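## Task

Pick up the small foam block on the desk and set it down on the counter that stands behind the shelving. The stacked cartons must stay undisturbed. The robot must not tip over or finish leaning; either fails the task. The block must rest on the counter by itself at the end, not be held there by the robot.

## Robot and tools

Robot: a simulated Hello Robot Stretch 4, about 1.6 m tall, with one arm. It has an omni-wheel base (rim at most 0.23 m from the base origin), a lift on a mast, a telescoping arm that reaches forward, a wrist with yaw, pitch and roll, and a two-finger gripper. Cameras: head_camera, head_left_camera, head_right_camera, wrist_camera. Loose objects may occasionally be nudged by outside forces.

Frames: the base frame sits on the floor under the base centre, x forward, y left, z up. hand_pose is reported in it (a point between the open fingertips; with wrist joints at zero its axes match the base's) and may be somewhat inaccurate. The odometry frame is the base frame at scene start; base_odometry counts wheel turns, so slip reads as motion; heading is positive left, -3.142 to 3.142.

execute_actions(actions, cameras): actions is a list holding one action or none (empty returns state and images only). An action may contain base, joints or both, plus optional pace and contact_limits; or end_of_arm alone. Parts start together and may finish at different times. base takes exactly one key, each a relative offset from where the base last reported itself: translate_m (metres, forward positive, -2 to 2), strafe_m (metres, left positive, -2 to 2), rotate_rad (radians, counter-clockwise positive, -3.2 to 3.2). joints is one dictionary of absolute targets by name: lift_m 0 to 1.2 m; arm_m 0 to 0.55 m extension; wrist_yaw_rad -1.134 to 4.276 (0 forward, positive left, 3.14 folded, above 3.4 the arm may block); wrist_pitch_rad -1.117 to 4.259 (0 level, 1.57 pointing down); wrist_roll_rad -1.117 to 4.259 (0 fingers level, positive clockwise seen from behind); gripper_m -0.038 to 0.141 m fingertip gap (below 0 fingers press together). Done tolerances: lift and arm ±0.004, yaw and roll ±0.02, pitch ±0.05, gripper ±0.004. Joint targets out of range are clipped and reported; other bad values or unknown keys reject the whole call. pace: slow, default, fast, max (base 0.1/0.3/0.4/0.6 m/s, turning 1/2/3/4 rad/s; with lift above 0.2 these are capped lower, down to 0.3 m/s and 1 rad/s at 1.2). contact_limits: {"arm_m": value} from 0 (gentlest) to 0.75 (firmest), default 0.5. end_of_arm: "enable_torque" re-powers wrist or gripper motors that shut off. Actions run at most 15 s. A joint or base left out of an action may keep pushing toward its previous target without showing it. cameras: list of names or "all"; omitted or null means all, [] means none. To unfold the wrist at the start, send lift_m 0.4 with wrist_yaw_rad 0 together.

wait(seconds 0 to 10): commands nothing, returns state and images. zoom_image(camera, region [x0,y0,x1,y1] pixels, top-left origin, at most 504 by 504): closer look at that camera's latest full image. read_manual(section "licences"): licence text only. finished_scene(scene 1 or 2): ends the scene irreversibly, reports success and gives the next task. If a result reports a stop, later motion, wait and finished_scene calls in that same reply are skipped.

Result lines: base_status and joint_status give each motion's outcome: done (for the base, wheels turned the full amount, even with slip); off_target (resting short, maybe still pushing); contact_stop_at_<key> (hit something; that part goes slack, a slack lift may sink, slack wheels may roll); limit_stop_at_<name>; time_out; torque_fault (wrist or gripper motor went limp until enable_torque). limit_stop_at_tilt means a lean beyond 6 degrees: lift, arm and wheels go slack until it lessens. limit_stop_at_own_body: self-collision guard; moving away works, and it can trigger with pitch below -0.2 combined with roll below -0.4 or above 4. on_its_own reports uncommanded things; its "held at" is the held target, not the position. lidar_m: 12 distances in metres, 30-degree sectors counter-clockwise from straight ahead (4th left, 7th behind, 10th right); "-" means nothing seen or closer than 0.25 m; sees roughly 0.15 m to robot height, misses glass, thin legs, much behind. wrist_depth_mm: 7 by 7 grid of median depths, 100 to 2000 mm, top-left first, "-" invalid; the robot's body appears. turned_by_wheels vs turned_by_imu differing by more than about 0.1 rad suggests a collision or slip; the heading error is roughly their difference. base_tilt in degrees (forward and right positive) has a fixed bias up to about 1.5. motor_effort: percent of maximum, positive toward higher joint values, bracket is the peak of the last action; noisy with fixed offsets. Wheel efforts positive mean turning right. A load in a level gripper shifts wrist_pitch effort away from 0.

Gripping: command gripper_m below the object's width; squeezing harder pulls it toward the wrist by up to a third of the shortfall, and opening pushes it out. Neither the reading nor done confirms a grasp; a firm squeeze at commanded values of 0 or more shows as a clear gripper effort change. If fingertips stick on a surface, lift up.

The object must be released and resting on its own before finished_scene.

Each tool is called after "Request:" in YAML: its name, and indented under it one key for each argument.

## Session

Request:
execute_actions:
  actions: []

Scene clock: 0.00 s.
base_odometry: x=+0.000 y=+0.000 heading=+0.000 (m, m, rad; odometry frame)
turned_by_wheels: +0.000 (rad since the last result)
turned_by_imu: +0.000 (rad since the last result)
base_tilt: forward=+0.3 right=-1.0 (deg)
lidar_m: 0.77 0.78 0.91 1.33 1.34 1.53 1.75 0.96 1.11 2.36 1.72 1.05
base_status: not commanded
joint_positions: lift_m=+0.264 arm_m=+0.001 wrist_yaw_rad=+3.127 wrist_pitch_rad=+0.017 wrist_roll_rad=-0.017 gripper_m=+0.057
joint_status: not commanded
motor_effort: lift_m=+19 arm_m=+0 wrist_yaw_rad=+0 wrist_pitch_rad=-4 wrist_roll_rad=+1 gripper_m=-2 wheel_0=+0 wheel_1=+0 wheel_2=+0 (%)
hand_pose: x=-0.1155 y=+0.0917 z=+0.4376 quat_wxyz=(+0.007, -0.009, -0.008, +1.000) (m; base frame)
wrist_depth_mm: - 134 1921 1983 - 1756 1336 / - 120 166 1983 - 1756 1366 / - 122 170 - - 1808 1366 / 137 137 1921 - - 1808 1397 / 227 1808 1921 - - 1808 1397 / 1281 1397 194 1464 196 1366 1308 / 591 991 1098 - 1042 946 960
pictures: head_camera, head_left_camera, head_right_camera, wrist_camera
Images, in order (width x height): head_camera 420x560, head_left_camera 420x672, head_right_camera 420x672, wrist_camera 616x392.

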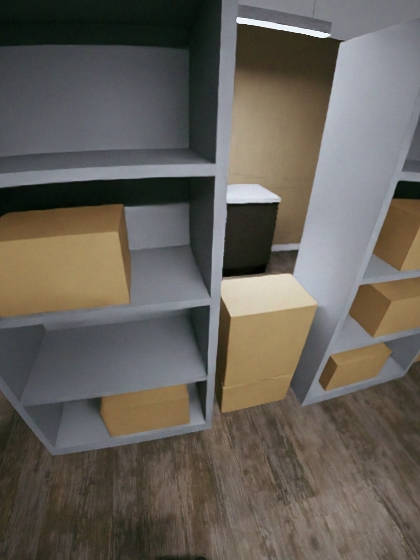

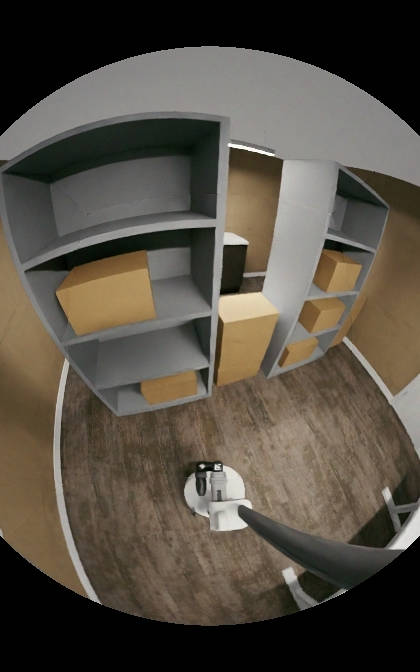

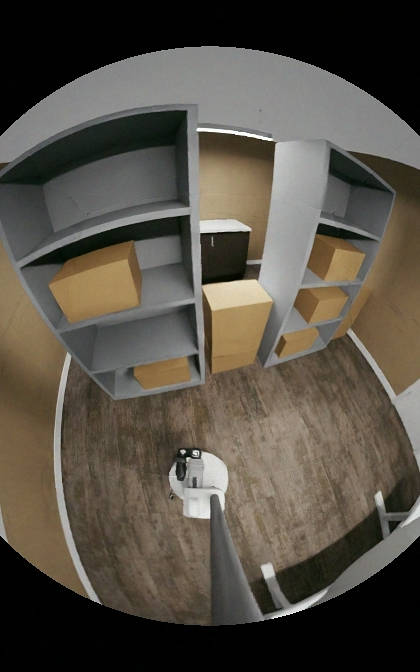

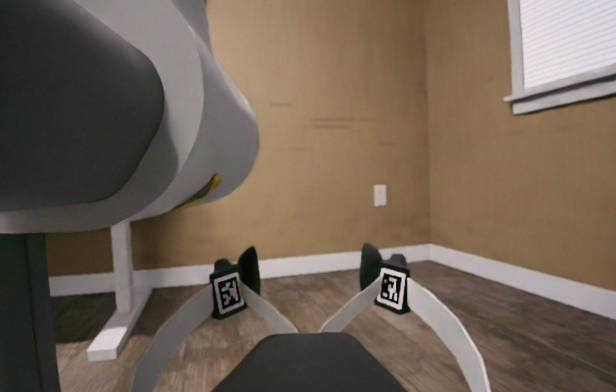

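Request:
execute_actions:
  actions:
    - {"base":{"rotate_rad":-2.4},"joints":{"lift_m":0.85,"wrist_yaw_rad":0,"wrist_pitch_rad":0.6,"gripper_m":0.141},"pace":"fast"}
  cameras: ["head_camera","wrist_camera"]

Scene clock: 5.00 s.
base_odometry: x=+0.000 y=+0.000 heading=-2.400 (m, m, rad; odometry frame)
turned_by_wheels: -2.400 (rad since the last result)
turned_by_imu: -2.362 (rad since the last result)
base_tilt: forward=+0.3 right=-0.9 (deg)
lidar_m: 0.98 1.31 2.37 1.26 0.95 0.80 0.84 1.42 1.31 1.34 1.79 0.94
base_status: done
joint_positions: lift_m=+0.850 arm_m=+0.001 wrist_yaw_rad=+0.001 wrist_pitch_rad=+0.602 wrist_roll_rad=-0.017 gripper_m=+0.141
joint_status: all done
motor_effort: lift_m=+23(24) arm_m=+0(0) wrist_yaw_rad=-2(7) wrist_pitch_rad=-4(4) wrist_roll_rad=+2(1) gripper_m=-1(3) wheel_0=+1(8) wheel_1=+1(9) wheel_2=+1(6) (%)
hand_pose: x=+0.4095 y=-0.0873 z=+0.8646 quat_wxyz=(+0.955, -0.008, +0.296, +0.003) (m; base frame)
wrist_depth_mm: - 1576 1464 1464 1336 1281 1205 / - 1661 1042 931 904 1397 1281 / - - - 1921 1708 1537 1366 / 1863 1863 1808 1808 1708 1618 1499 / 1499 1537 1499 1464 1464 1430 1430 / 1281 1205 1182 1229 1182 1160 1229 / 1118 1098 1118 - 1098 1060 1060
pictures: head_camera, wrist_camera
Images, in order (width x height): head_camera 420x560, wrist_camera 616x392.

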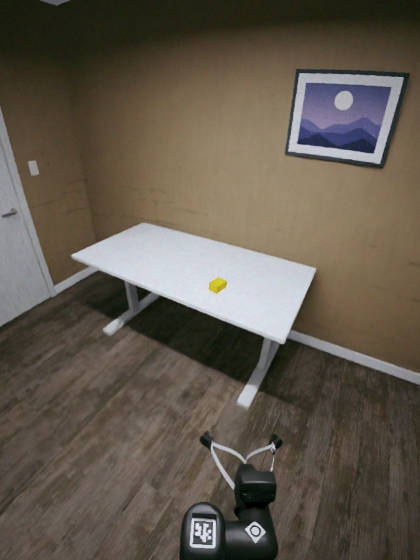

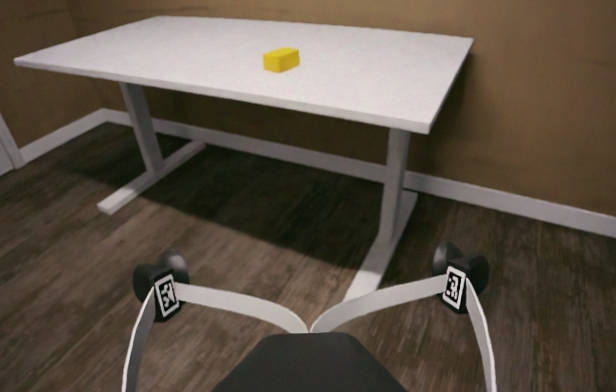

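Request:
execute_actions:
  actions:
    - {"base":{"strafe_m":0.27},"joints":{"wrist_yaw_rad":-0.65,"arm_m":0.3},"pace":"fast"}
  cameras: []

Request:
execute_actions:
  actions:
    - {"base":{"translate_m":0.45},"joints":{"lift_m":0.82,"arm_m":0.42},"pace":"fast"}
  cameras: ["head_camera","wrist_camera"]

Scene clock: 12.63 s.
base_odometry: x=+0.183 y=-0.199 heading=-2.400 (m, m, rad; odometry frame)
turned_by_wheels: +0.000 (rad since the last result)
turned_by_imu: -0.003 (rad since the last result)
base_tilt: forward=+0.3 right=-1.1 (deg)
lidar_m: 1.10 1.49 2.14 1.09 0.81 0.67 0.72 0.90 1.57 1.60 2.00 1.06
base_status: done
joint_positions: lift_m=+0.850 arm_m=+0.299 wrist_yaw_rad=-0.650 wrist_pitch_rad=+0.602 wrist_roll_rad=-0.017 gripper_m=+0.141
joint_status: all done
motor_effort: lift_m=+23(23) arm_m=+8(8) wrist_yaw_rad=+0(5) wrist_pitch_rad=-3(4) wrist_roll_rad=+1(1) gripper_m=+1(2) wheel_0=+3(10) wheel_1=-1(11) wheel_2=+1(1) (%)
hand_pose: x=+0.6059 y=-0.2135 z=+0.8646 quat_wxyz=(+0.906, +0.087, +0.283, -0.302) (m; base frame)
wrist_depth_mm: 1182 1229 1281 1336 1464 1499 1576 / 1025 991 946 931 1576 1661 1708 / 723 707 723 759 1756 1863 1921 / 1537 1618 1708 1756 1808 1756 1756 / 1499 1499 1499 1464 1464 1464 1430 / 1281 1205 1182 1205 1182 1160 1229 / 1118 1098 1118 - 1098 1060 1078
pictures: none
No camera images: the call's "cameras" was empty. Leave "cameras" out to get every camera's image.

Scene clock: 15.23 s.
base_odometry: x=-0.149 y=-0.503 heading=-2.399 (m, m, rad; odometry frame)
turned_by_wheels: +0.000 (rad since the last result)
turned_by_imu: +0.000 (rad since the last result)
base_tilt: forward=+0.3 right=-1.0 (deg)
lidar_m: 0.75 0.92 1.92 1.70 1.16 1.12 1.13 1.45 1.74 1.79 0.70 0.65
base_status: done
joint_positions: lift_m=+0.820 arm_m=+0.419 wrist_yaw_rad=-0.650 wrist_pitch_rad=+0.602 wrist_roll_rad=-0.017 gripper_m=+0.141
joint_status: all done
motor_effort: lift_m=+15(21) arm_m=+8(9) wrist_yaw_rad=+0(1) wrist_pitch_rad=-4(4) wrist_roll_rad=+2(2) gripper_m=+0(0) wheel_0=+2(8) wheel_1=+2(7) wheel_2=+1(12) (%)
hand_pose: x=+0.7259 y=-0.2135 z=+0.8352 quat_wxyz=(+0.906, +0.087, +0.283, -0.303) (m; base frame)
wrist_depth_mm: 750 788 820 854 917 960 1008 / 798 831 866 842 831 1008 1078 / 654 640 627 621 609 603 1182 / 508 500 496 469 488 477 477 / 415 410 410 366 402 394 392 / 351 329 329 338 325 320 334 / 306 303 310 - 304 294 297
pictures: head_camera, wrist_camera
Images, in order (width x height): head_camera 420x560, wrist_camera 616x392.

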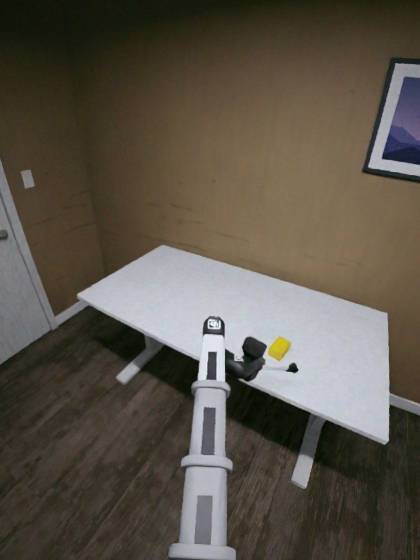

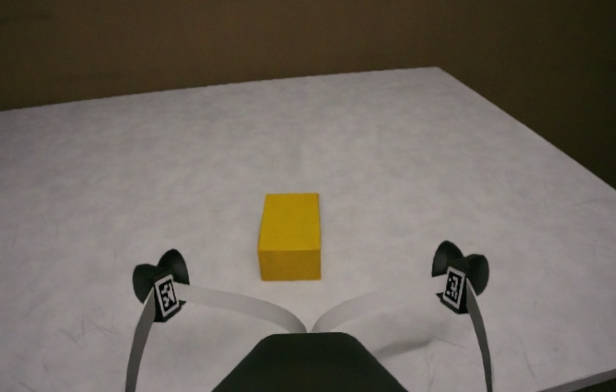

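Request:
execute_actions:
  actions:
    - {"base":{"strafe_m":-0.068},"joints":{"lift_m":0.741,"arm_m":0.535,"gripper_m":0.12}}
  cameras: ["wrist_camera"]

Scene clock: 20.23 s.
base_odometry: x=-0.195 y=-0.453 heading=-2.399 (m, m, rad; odometry frame)
turned_by_wheels: +0.000 (rad since the last result)
turned_by_imu: -0.001 (rad since the last result)
base_tilt: forward=+0.4 right=-1.0 (deg)
lidar_m: 0.65 0.88 1.97 1.73 1.23 1.13 1.14 1.49 1.68 1.74 0.69 0.63
base_status: done
joint_positions: lift_m=+0.741 arm_m=+0.534 wrist_yaw_rad=-0.650 wrist_pitch_rad=+0.602 wrist_roll_rad=-0.017 gripper_m=+0.120
joint_status: all done
motor_effort: lift_m=+15(15) arm_m=+8(7) wrist_yaw_rad=+0(0) wrist_pitch_rad=-4(4) wrist_roll_rad=+2(2) gripper_m=-3(2) wheel_0=-1(9) wheel_1=+0(8) wheel_2=+0(0) (%)
hand_pose: x=+0.8408 y=-0.2135 z=+0.7562 quat_wxyz=(+0.906, +0.087, +0.283, -0.303) (m; base frame)
wrist_depth_mm: 640 676 707 732 778 809 854 / 661 647 627 609 597 591 904 / 477 462 455 449 442 436 433 / 368 364 359 355 351 347 345 / 301 300 287 231 291 287 285 / 254 246 204 196 235 237 242 / 222 219 224 - 221 213 213
pictures: wrist_camera
Images, in order (width x height): wrist_camera 616x392.

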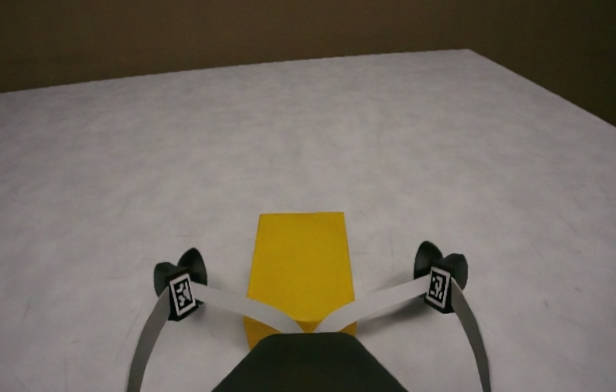

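Request:
execute_actions:
  actions:
    - {"joints":{"gripper_m":0.005}}
  cameras: []

Request:
execute_actions:
  actions:
    - {"joints":{"lift_m":0.8},"pace":"fast"}
  cameras: ["wrist_camera"]

Request:
execute_actions:
  actions:
    - {"base":{"rotate_rad":2.67},"joints":{"arm_m":0,"wrist_yaw_rad":0}}
  cameras: []

Request:
execute_actions:
  actions:
    - {"base":{"strafe_m":1.2},"joints":{"lift_m":0.3},"pace":"max"}
  cameras: ["head_camera","head_left_camera"]

Scene clock: 28.63 s.
base_odometry: x=-0.195 y=-0.453 heading=-2.399 (m, m, rad; odometry frame)
turned_by_wheels: +0.000 (rad since the last result)
turned_by_imu: -0.002 (rad since the last result)
base_tilt: forward=+0.4 right=-0.9 (deg)
lidar_m: 0.67 0.88 1.96 1.78 1.21 1.13 1.15 1.52 1.67 1.72 0.65 0.62
base_status: not commanded
joint_positions: lift_m=+0.741 arm_m=+0.534 wrist_yaw_rad=-0.650 wrist_pitch_rad=+0.602 wrist_roll_rad=-0.017 gripper_m=+0.006
joint_status: all done
motor_effort: lift_m=+15(15) arm_m=+8(8) wrist_yaw_rad=+0(0) wrist_pitch_rad=-4(3) wrist_roll_rad=+2(2) gripper_m=-24(24) wheel_0=-1(1) wheel_1=+0(0) wheel_2=+0(0) (%)
hand_pose: x=+0.8408 y=-0.2135 z=+0.7562 quat_wxyz=(+0.906, +0.087, +0.283, -0.303) (m; base frame)
wrist_depth_mm: 640 676 707 732 768 798 842 / 668 640 621 603 597 591 904 / 477 462 455 449 439 436 433 / 368 364 359 355 351 347 343 / 300 300 297 218 290 287 285 / 253 253 183 186 185 233 242 / 221 219 225 - 216 213 213
pictures: none
No camera images: the call's "cameras" was empty. Leave "cameras" out to get every camera's image.

Scene clock: 29.60 s.
base_odometry: x=-0.195 y=-0.453 heading=-2.399 (m, m, rad; odometry frame)
turned_by_wheels: +0.000 (rad since the last result)
turned_by_imu: +0.000 (rad since the last result)
base_tilt: forward=+0.3 right=-1.0 (deg)
lidar_m: 0.63 0.88 1.97 1.74 1.22 1.13 1.16 1.51 1.68 1.73 0.68 0.63
base_status: not commanded
joint_positions: lift_m=+0.800 arm_m=+0.534 wrist_yaw_rad=-0.650 wrist_pitch_rad=+0.602 wrist_roll_rad=-0.017 gripper_m=+0.006
joint_status: all done
motor_effort: lift_m=+23(25) arm_m=+8(8) wrist_yaw_rad=+0(0) wrist_pitch_rad=-4(5) wrist_roll_rad=+1(2) gripper_m=-24(26) wheel_0=-1(1) wheel_1=+0(0) wheel_2=+0(0) (%)
hand_pose: x=+0.8408 y=-0.2135 z=+0.8145 quat_wxyz=(+0.906, +0.087, +0.284, -0.303) (m; base frame)
wrist_depth_mm: 640 676 707 732 778 820 854 / 699 723 741 778 759 854 931 / 609 597 580 574 564 559 778 / 473 466 462 455 449 445 439 / 384 382 382 218 373 368 364 / 324 324 183 186 185 298 309 / 285 281 287 - 276 272 272
pictures: wrist_camera
Images, in order (width x height): wrist_camera 616x392.

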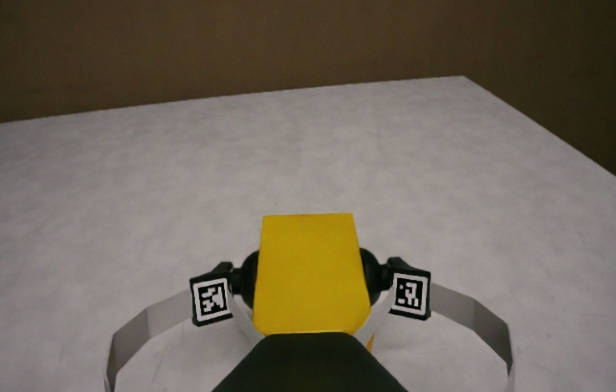

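Scene clock: 32.23 s.
base_odometry: x=-0.195 y=-0.453 heading=+0.271 (m, m, rad; odometry frame)
turned_by_wheels: +2.670 (rad since the last result)
turned_by_imu: +2.625 (rad since the last result)
base_tilt: forward=+0.3 right=-1.0 (deg)
lidar_m: 1.12 1.16 1.79 1.70 1.75 0.68 0.64 0.67 0.94 1.97 1.60 1.22
base_status: done
joint_positions: lift_m=+0.800 arm_m=+0.002 wrist_yaw_rad=+0.000 wrist_pitch_rad=+0.602 wrist_roll_rad=-0.017 gripper_m=+0.006
joint_status: all done
motor_effort: lift_m=+23(23) arm_m=-8(11) wrist_yaw_rad=-1(7) wrist_pitch_rad=-5(5) wrist_roll_rad=+1(1) gripper_m=-23(23) wheel_0=+0(9) wheel_1=+0(7) wheel_2=-2(9) (%)
hand_pose: x=+0.4109 y=-0.0873 z=+0.8145 quat_wxyz=(+0.955, -0.008, +0.297, +0.003) (m; base frame)
wrist_depth_mm: 1229 1255 1008 931 931 1025 1025 / 1336 1336 1205 991 1008 1138 1042 / 1098 1078 1060 1098 1138 1060 1042 / 1366 1205 1229 1182 1229 1160 1138 / 1336 1281 1255 218 1308 1255 1281 / 1229 1205 185 186 186 1098 1160 / 1078 1042 1078 - 1042 1025 1008
pictures: none
No camera images: the call's "cameras" was empty. Leave "cameras" out to get every camera's image.

Scene clock: 36.40 s.
base_odometry: x=-0.516 y=+0.703 heading=+0.270 (m, m, rad; odometry frame)
turned_by_wheels: +0.000 (rad since the last result)
turned_by_imu: -0.003 (rad since the last result)
base_tilt: forward=+0.3 right=-1.0 (deg)
lidar_m: 1.11 0.75 0.53 0.47 0.50 0.69 1.45 1.37 1.15 3.19 1.74 1.16
base_status: done
joint_positions: lift_m=+0.300 arm_m=+0.002 wrist_yaw_rad=+0.000 wrist_pitch_rad=+0.602 wrist_roll_rad=-0.017 gripper_m=+0.006
joint_status: all done
motor_effort: lift_m=+17(21) arm_m=-8(9) wrist_yaw_rad=+0(1) wrist_pitch_rad=-6(5) wrist_roll_rad=+2(2) gripper_m=-24(25) wheel_0=+1(12) wheel_1=-3(10) wheel_2=-1(1) (%)
hand_pose: x=+0.4108 y=-0.0874 z=+0.3149 quat_wxyz=(+0.955, -0.008, +0.297, +0.003) (m; base frame)
wrist_depth_mm: 904 1308 - - 1255 866 842 / 891 1281 1464 1336 1160 931 931 / 904 1078 1078 1060 960 976 976 / 831 854 854 831 831 820 798 / 707 707 699 218 683 676 661 / 597 597 183 186 185 539 564 / 521 512 521 - 508 500 504
pictures: head_camera, head_left_camera
Images, in order (width x height): head_camera 420x560, head_left_camera 420x672.

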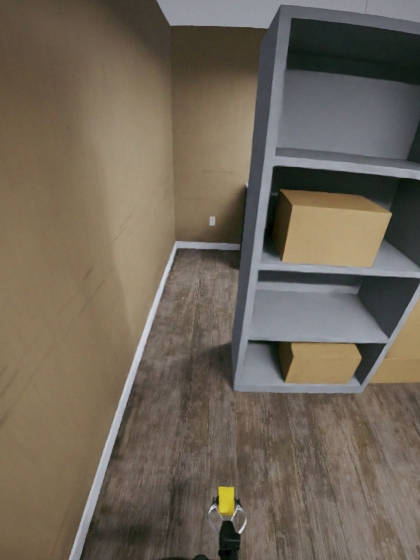

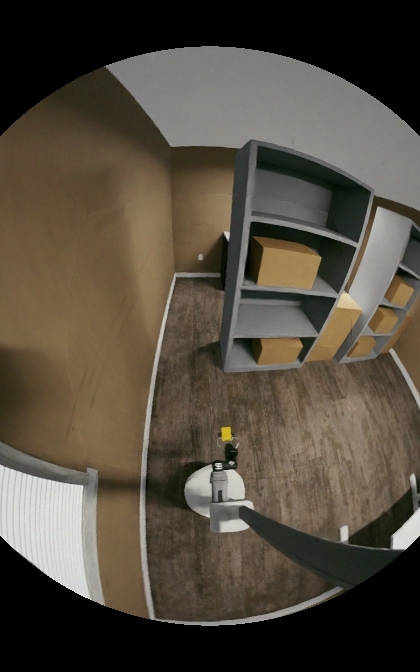

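Request:
execute_actions:
  actions:
    - {"base":{"strafe_m":0.19},"pace":"fast"}
  cameras: []

Request:
execute_actions:
  actions:
    - {"base":{"translate_m":0.85},"pace":"max"}
  cameras: ["head_camera","head_left_camera"]

Scene clock: 42.50 s.
base_odometry: x=-0.567 y=+0.886 heading=+0.270 (m, m, rad; odometry frame)
turned_by_wheels: +0.000 (rad since the last result)
turned_by_imu: -0.002 (rad since the last result)
base_tilt: forward=+0.4 right=-0.9 (deg)
lidar_m: 1.34 0.47 0.32 0.29 0.29 0.40 1.41 1.51 1.32 3.36 1.59 1.17
base_status: done
joint_positions: lift_m=+0.300 arm_m=+0.002 wrist_yaw_rad=+0.000 wrist_pitch_rad=+0.602 wrist_roll_rad=-0.017 gripper_m=+0.006
joint_status: not commanded
motor_effort: lift_m=+17(17) arm_m=-8(8) wrist_yaw_rad=+0(0) wrist_pitch_rad=-5(4) wrist_roll_rad=+2(1) gripper_m=-25(25) wheel_0=+0(15) wheel_1=-2(10) wheel_2=-1(0) (%)
hand_pose: x=+0.4108 y=-0.0874 z=+0.3149 quat_wxyz=(+0.955, -0.008, +0.297, +0.003) (m; base frame)
wrist_depth_mm: 627 931 1863 - 1078 1255 866 / 634 931 1430 1430 1118 1078 946 / 627 904 1060 1042 991 960 960 / 609 820 842 842 831 809 798 / 603 699 699 218 676 676 668 / 564 597 185 186 185 544 569 / 521 517 530 - 508 500 500
pictures: none
No camera images: the call's "cameras" was empty. Leave "cameras" out to get every camera's image.

Scene clock: 45.47 s.
base_odometry: x=+0.253 y=+1.114 heading=+0.270 (m, m, rad; odometry frame)
turned_by_wheels: +0.000 (rad since the last result)
turned_by_imu: +0.001 (rad since the last result)
base_tilt: forward=+0.3 right=-1.1 (deg)
lidar_m: 1.41 0.49 0.34 0.32 0.34 0.49 1.27 1.88 2.11 1.08 0.42 0.47
base_status: done
joint_positions: lift_m=+0.300 arm_m=+0.002 wrist_yaw_rad=+0.000 wrist_pitch_rad=+0.602 wrist_roll_rad=-0.017 gripper_m=+0.006
joint_status: not commanded
motor_effort: lift_m=+17(17) arm_m=-8(8) wrist_yaw_rad=+0(0) wrist_pitch_rad=-5(4) wrist_roll_rad=+1(2) gripper_m=-25(26) wheel_0=-1(7) wheel_1=-1(7) wheel_2=+1(14) (%)
hand_pose: x=+0.4108 y=-0.0874 z=+0.3150 quat_wxyz=(+0.955, -0.008, +0.297, +0.003) (m; base frame)
wrist_depth_mm: 640 931 1921 - 1708 1499 364 / 640 931 1430 1430 1430 1308 370 / 634 904 1060 1060 1042 931 377 / 615 820 842 842 820 544 379 / 609 707 699 218 683 549 382 / 574 597 185 186 185 445 382 / 521 517 525 - 508 492 379
pictures: head_camera, head_left_camera
Images, in order (width x height): head_camera 420x560, head_left_camera 420x672.

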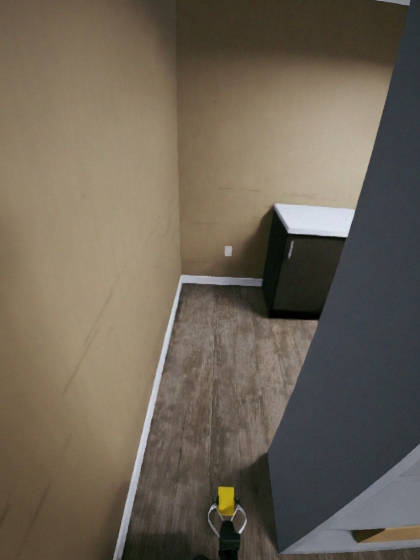

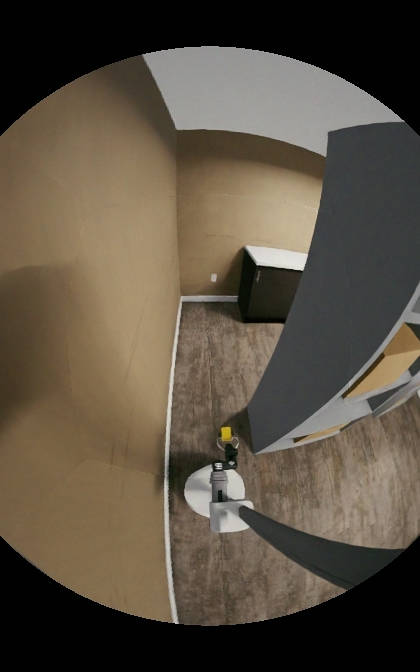

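Request:
execute_actions:
  actions:
    - {"base":{"translate_m":1.5},"joints":{"lift_m":1.03},"pace":"max"}
  cameras: []

Request:
execute_actions:
  actions:
    - {"base":{"rotate_rad":-0.8},"joints":{"arm_m":0.4}}
  cameras: ["head_camera","wrist_camera"]

Scene clock: 55.10 s.
base_odometry: x=+1.698 y=+1.514 heading=+0.270 (m, m, rad; odometry frame)
turned_by_wheels: +0.000 (rad since the last result)
turned_by_imu: +0.001 (rad since the last result)
base_tilt: forward=+0.3 right=-1.0 (deg)
lidar_m: 0.89 0.48 0.34 0.32 0.36 0.52 1.42 0.82 1.07 1.23 0.58 0.72
base_status: done
joint_positions: lift_m=+1.030 arm_m=+0.002 wrist_yaw_rad=+0.000 wrist_pitch_rad=+0.602 wrist_roll_rad=-0.017 gripper_m=+0.006
joint_status: all done
motor_effort: lift_m=+22(25) arm_m=-8(8) wrist_yaw_rad=+0(0) wrist_pitch_rad=-4(6) wrist_roll_rad=+1(2) gripper_m=-25(22) wheel_0=-1(7) wheel_1=-3(9) wheel_2=+1(13) (%)
hand_pose: x=+0.4108 y=-0.0874 z=+1.0446 quat_wxyz=(+0.955, -0.008, +0.297, +0.002) (m; base frame)
wrist_depth_mm: 615 627 634 627 640 634 634 / 647 683 691 691 691 691 683 / 647 750 759 759 759 759 668 / 621 820 854 831 854 831 597 / 634 904 931 218 917 891 603 / 627 798 183 186 185 723 615 / 615 831 1229 - 1229 891 621
pictures: none
No camera images: the call's "cameras" was empty. Leave "cameras" out to get every camera's image.

Scene clock: 57.37 s.
base_odometry: x=+1.698 y=+1.514 heading=-0.530 (m, m, rad; odometry frame)
turned_by_wheels: -0.800 (rad since the last result)
turned_by_imu: -0.787 (rad since the last result)
base_tilt: forward=+0.3 right=-1.0 (deg)
lidar_m: 0.57 0.90 0.76 0.41 0.34 0.35 0.41 0.69 0.82 0.87 1.64 0.66
base_status: done
joint_positions: lift_m=+1.030 arm_m=+0.399 wrist_yaw_rad=+0.000 wrist_pitch_rad=+0.602 wrist_roll_rad=-0.017 gripper_m=+0.006
joint_status: all done
motor_effort: lift_m=+22(22) arm_m=+8(8) wrist_yaw_rad=+0(1) wrist_pitch_rad=-5(4) wrist_roll_rad=+1(2) gripper_m=-26(24) wheel_0=+0(7) wheel_1=+2(7) wheel_2=+3(5) (%)
hand_pose: x=+0.8072 y=-0.0874 z=+1.0446 quat_wxyz=(+0.955, -0.008, +0.297, +0.002) (m; base frame)
wrist_depth_mm: 427 496 597 732 960 1205 1281 / 449 521 634 778 866 854 866 / 480 559 634 661 647 640 640 / 496 535 530 521 512 508 504 / 442 439 436 218 427 421 415 / 399 375 184 186 185 342 355 / 585 322 330 - 317 312 315
pictures: head_camera, wrist_camera
Images, in order (width x height): head_camera 420x560, wrist_camera 616x392.

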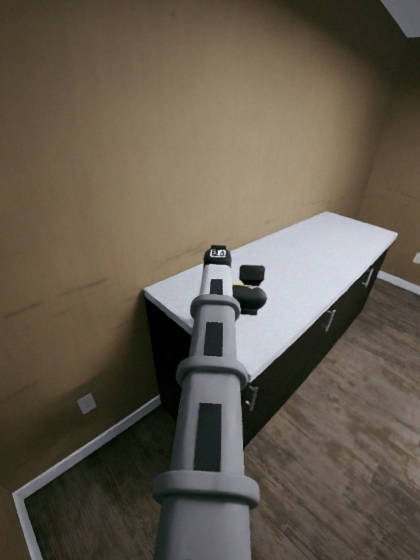

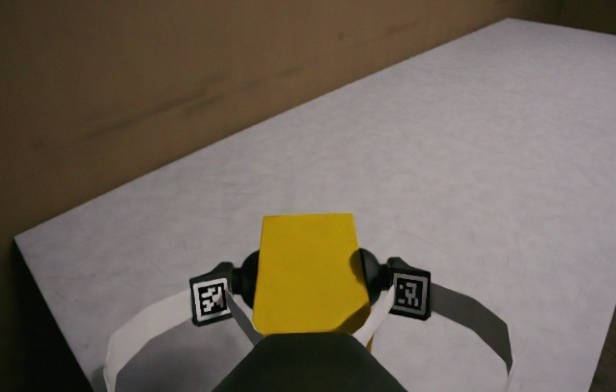

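Request:
execute_actions:
  actions:
    - {"joints":{"lift_m":0.936,"arm_m":0.45}}
  cameras: []

Request:
execute_actions:
  actions:
    - {"joints":{"gripper_m":0.09}}
  cameras: []

Request:
execute_actions:
  actions:
    - {"joints":{"lift_m":1.0},"pace":"fast"}
  cameras: ["wrist_camera"]

Request:
finished_scene:
  scene: 2

Scene clock: 64.00 s.
base_odometry: x=+1.698 y=+1.514 heading=-0.530 (m, m, rad; odometry frame)
turned_by_wheels: +0.000 (rad since the last result)
turned_by_imu: -0.002 (rad since the last result)
base_tilt: forward=+0.2 right=-1.0 (deg)
lidar_m: 0.57 0.90 0.77 0.42 0.33 0.34 0.41 0.69 0.83 0.87 1.65 0.64
base_status: not commanded
joint_positions: lift_m=+0.936 arm_m=+0.449 wrist_yaw_rad=+0.000 wrist_pitch_rad=+0.602 wrist_roll_rad=-0.017 gripper_m=+0.006
joint_status: all done
motor_effort: lift_m=+15(20) arm_m=+8(8) wrist_yaw_rad=+0(0) wrist_pitch_rad=-4(5) wrist_roll_rad=+1(2) gripper_m=-25(24) wheel_0=+0(0) wheel_1=+2(2) wheel_2=+3(3) (%)
hand_pose: x=+0.8571 y=-0.0874 z=+0.9511 quat_wxyz=(+0.955, -0.008, +0.297, +0.002) (m; base frame)
wrist_depth_mm: 399 462 559 683 842 891 904 / 421 488 574 615 603 597 597 / 439 473 462 455 449 442 439 / 377 370 368 362 359 353 349 / 307 306 303 218 297 293 289 / 259 259 184 186 185 237 247 / 227 224 229 - 220 217 216
pictures: none
No camera images: the call's "cameras" was empty. Leave "cameras" out to get every camera's image.

Scene clock: 65.63 s.
base_odometry: x=+1.698 y=+1.514 heading=-0.530 (m, m, rad; odometry frame)
turned_by_wheels: +0.000 (rad since the last result)
turned_by_imu: -0.001 (rad since the last result)
base_tilt: forward=+0.3 right=-1.1 (deg)
lidar_m: 0.56 0.91 0.75 0.42 0.34 0.34 0.41 0.69 0.80 0.85 1.63 0.65
base_status: not commanded
joint_positions: lift_m=+0.936 arm_m=+0.449 wrist_yaw_rad=+0.000 wrist_pitch_rad=+0.602 wrist_roll_rad=-0.017 gripper_m=+0.090
joint_status: all done
motor_effort: lift_m=+15(15) arm_m=+8(8) wrist_yaw_rad=+0(0) wrist_pitch_rad=-4(5) wrist_roll_rad=+2(1) gripper_m=-1(24) wheel_0=+0(0) wheel_1=+2(2) wheel_2=+2(3) (%)
hand_pose: x=+0.8571 y=-0.0874 z=+0.9511 quat_wxyz=(+0.955, -0.008, +0.297, +0.002) (m; base frame)
wrist_depth_mm: 399 462 554 683 854 891 904 / 421 488 574 615 603 603 603 / 439 473 462 455 449 442 439 / 377 373 368 362 357 353 351 / 309 306 304 237 296 293 289 / 259 259 201 202 197 248 247 / 227 224 229 - 225 217 217
pictures: none
No camera images: the call's "cameras" was empty. Leave "cameras" out to get every camera's image.

Scene clock: 66.63 s.
base_odometry: x=+1.698 y=+1.514 heading=-0.530 (m, m, rad; odometry frame)
turned_by_wheels: +0.000 (rad since the last result)
turned_by_imu: +0.000 (rad since the last result)
base_tilt: forward=+0.4 right=-1.0 (deg)
lidar_m: 0.59 0.89 0.76 0.42 0.34 0.35 0.41 0.70 0.83 0.87 1.64 0.67
base_status: not commanded
joint_positions: lift_m=+1.000 arm_m=+0.449 wrist_yaw_rad=+0.000 wrist_pitch_rad=+0.602 wrist_roll_rad=-0.017 gripper_m=+0.090
joint_status: all done
motor_effort: lift_m=+23(27) arm_m=+8(8) wrist_yaw_rad=+0(0) wrist_pitch_rad=-4(5) wrist_roll_rad=+1(2) gripper_m=-1(0) wheel_0=+0(0) wheel_1=+2(2) wheel_2=+3(3) (%)
hand_pose: x=+0.8572 y=-0.0874 z=+1.0145 quat_wxyz=(+0.955, -0.008, +0.297, +0.002) (m; base frame)
wrist_depth_mm: 397 459 554 683 904 1078 1160 / 421 488 597 723 788 778 788 / 445 521 591 591 585 574 574 / 455 484 477 469 462 459 452 / 399 397 394 389 384 377 377 / 338 336 202 278 310 322 320 / 294 291 298 - 293 282 285
pictures: wrist_camera
Images, in order (width x height): wrist_camera 616x392.

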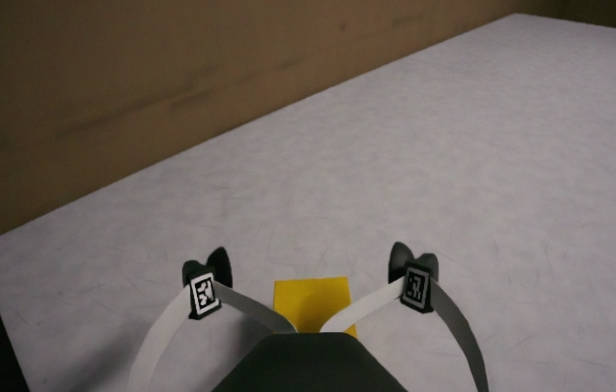

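The scene is finished: the task was done.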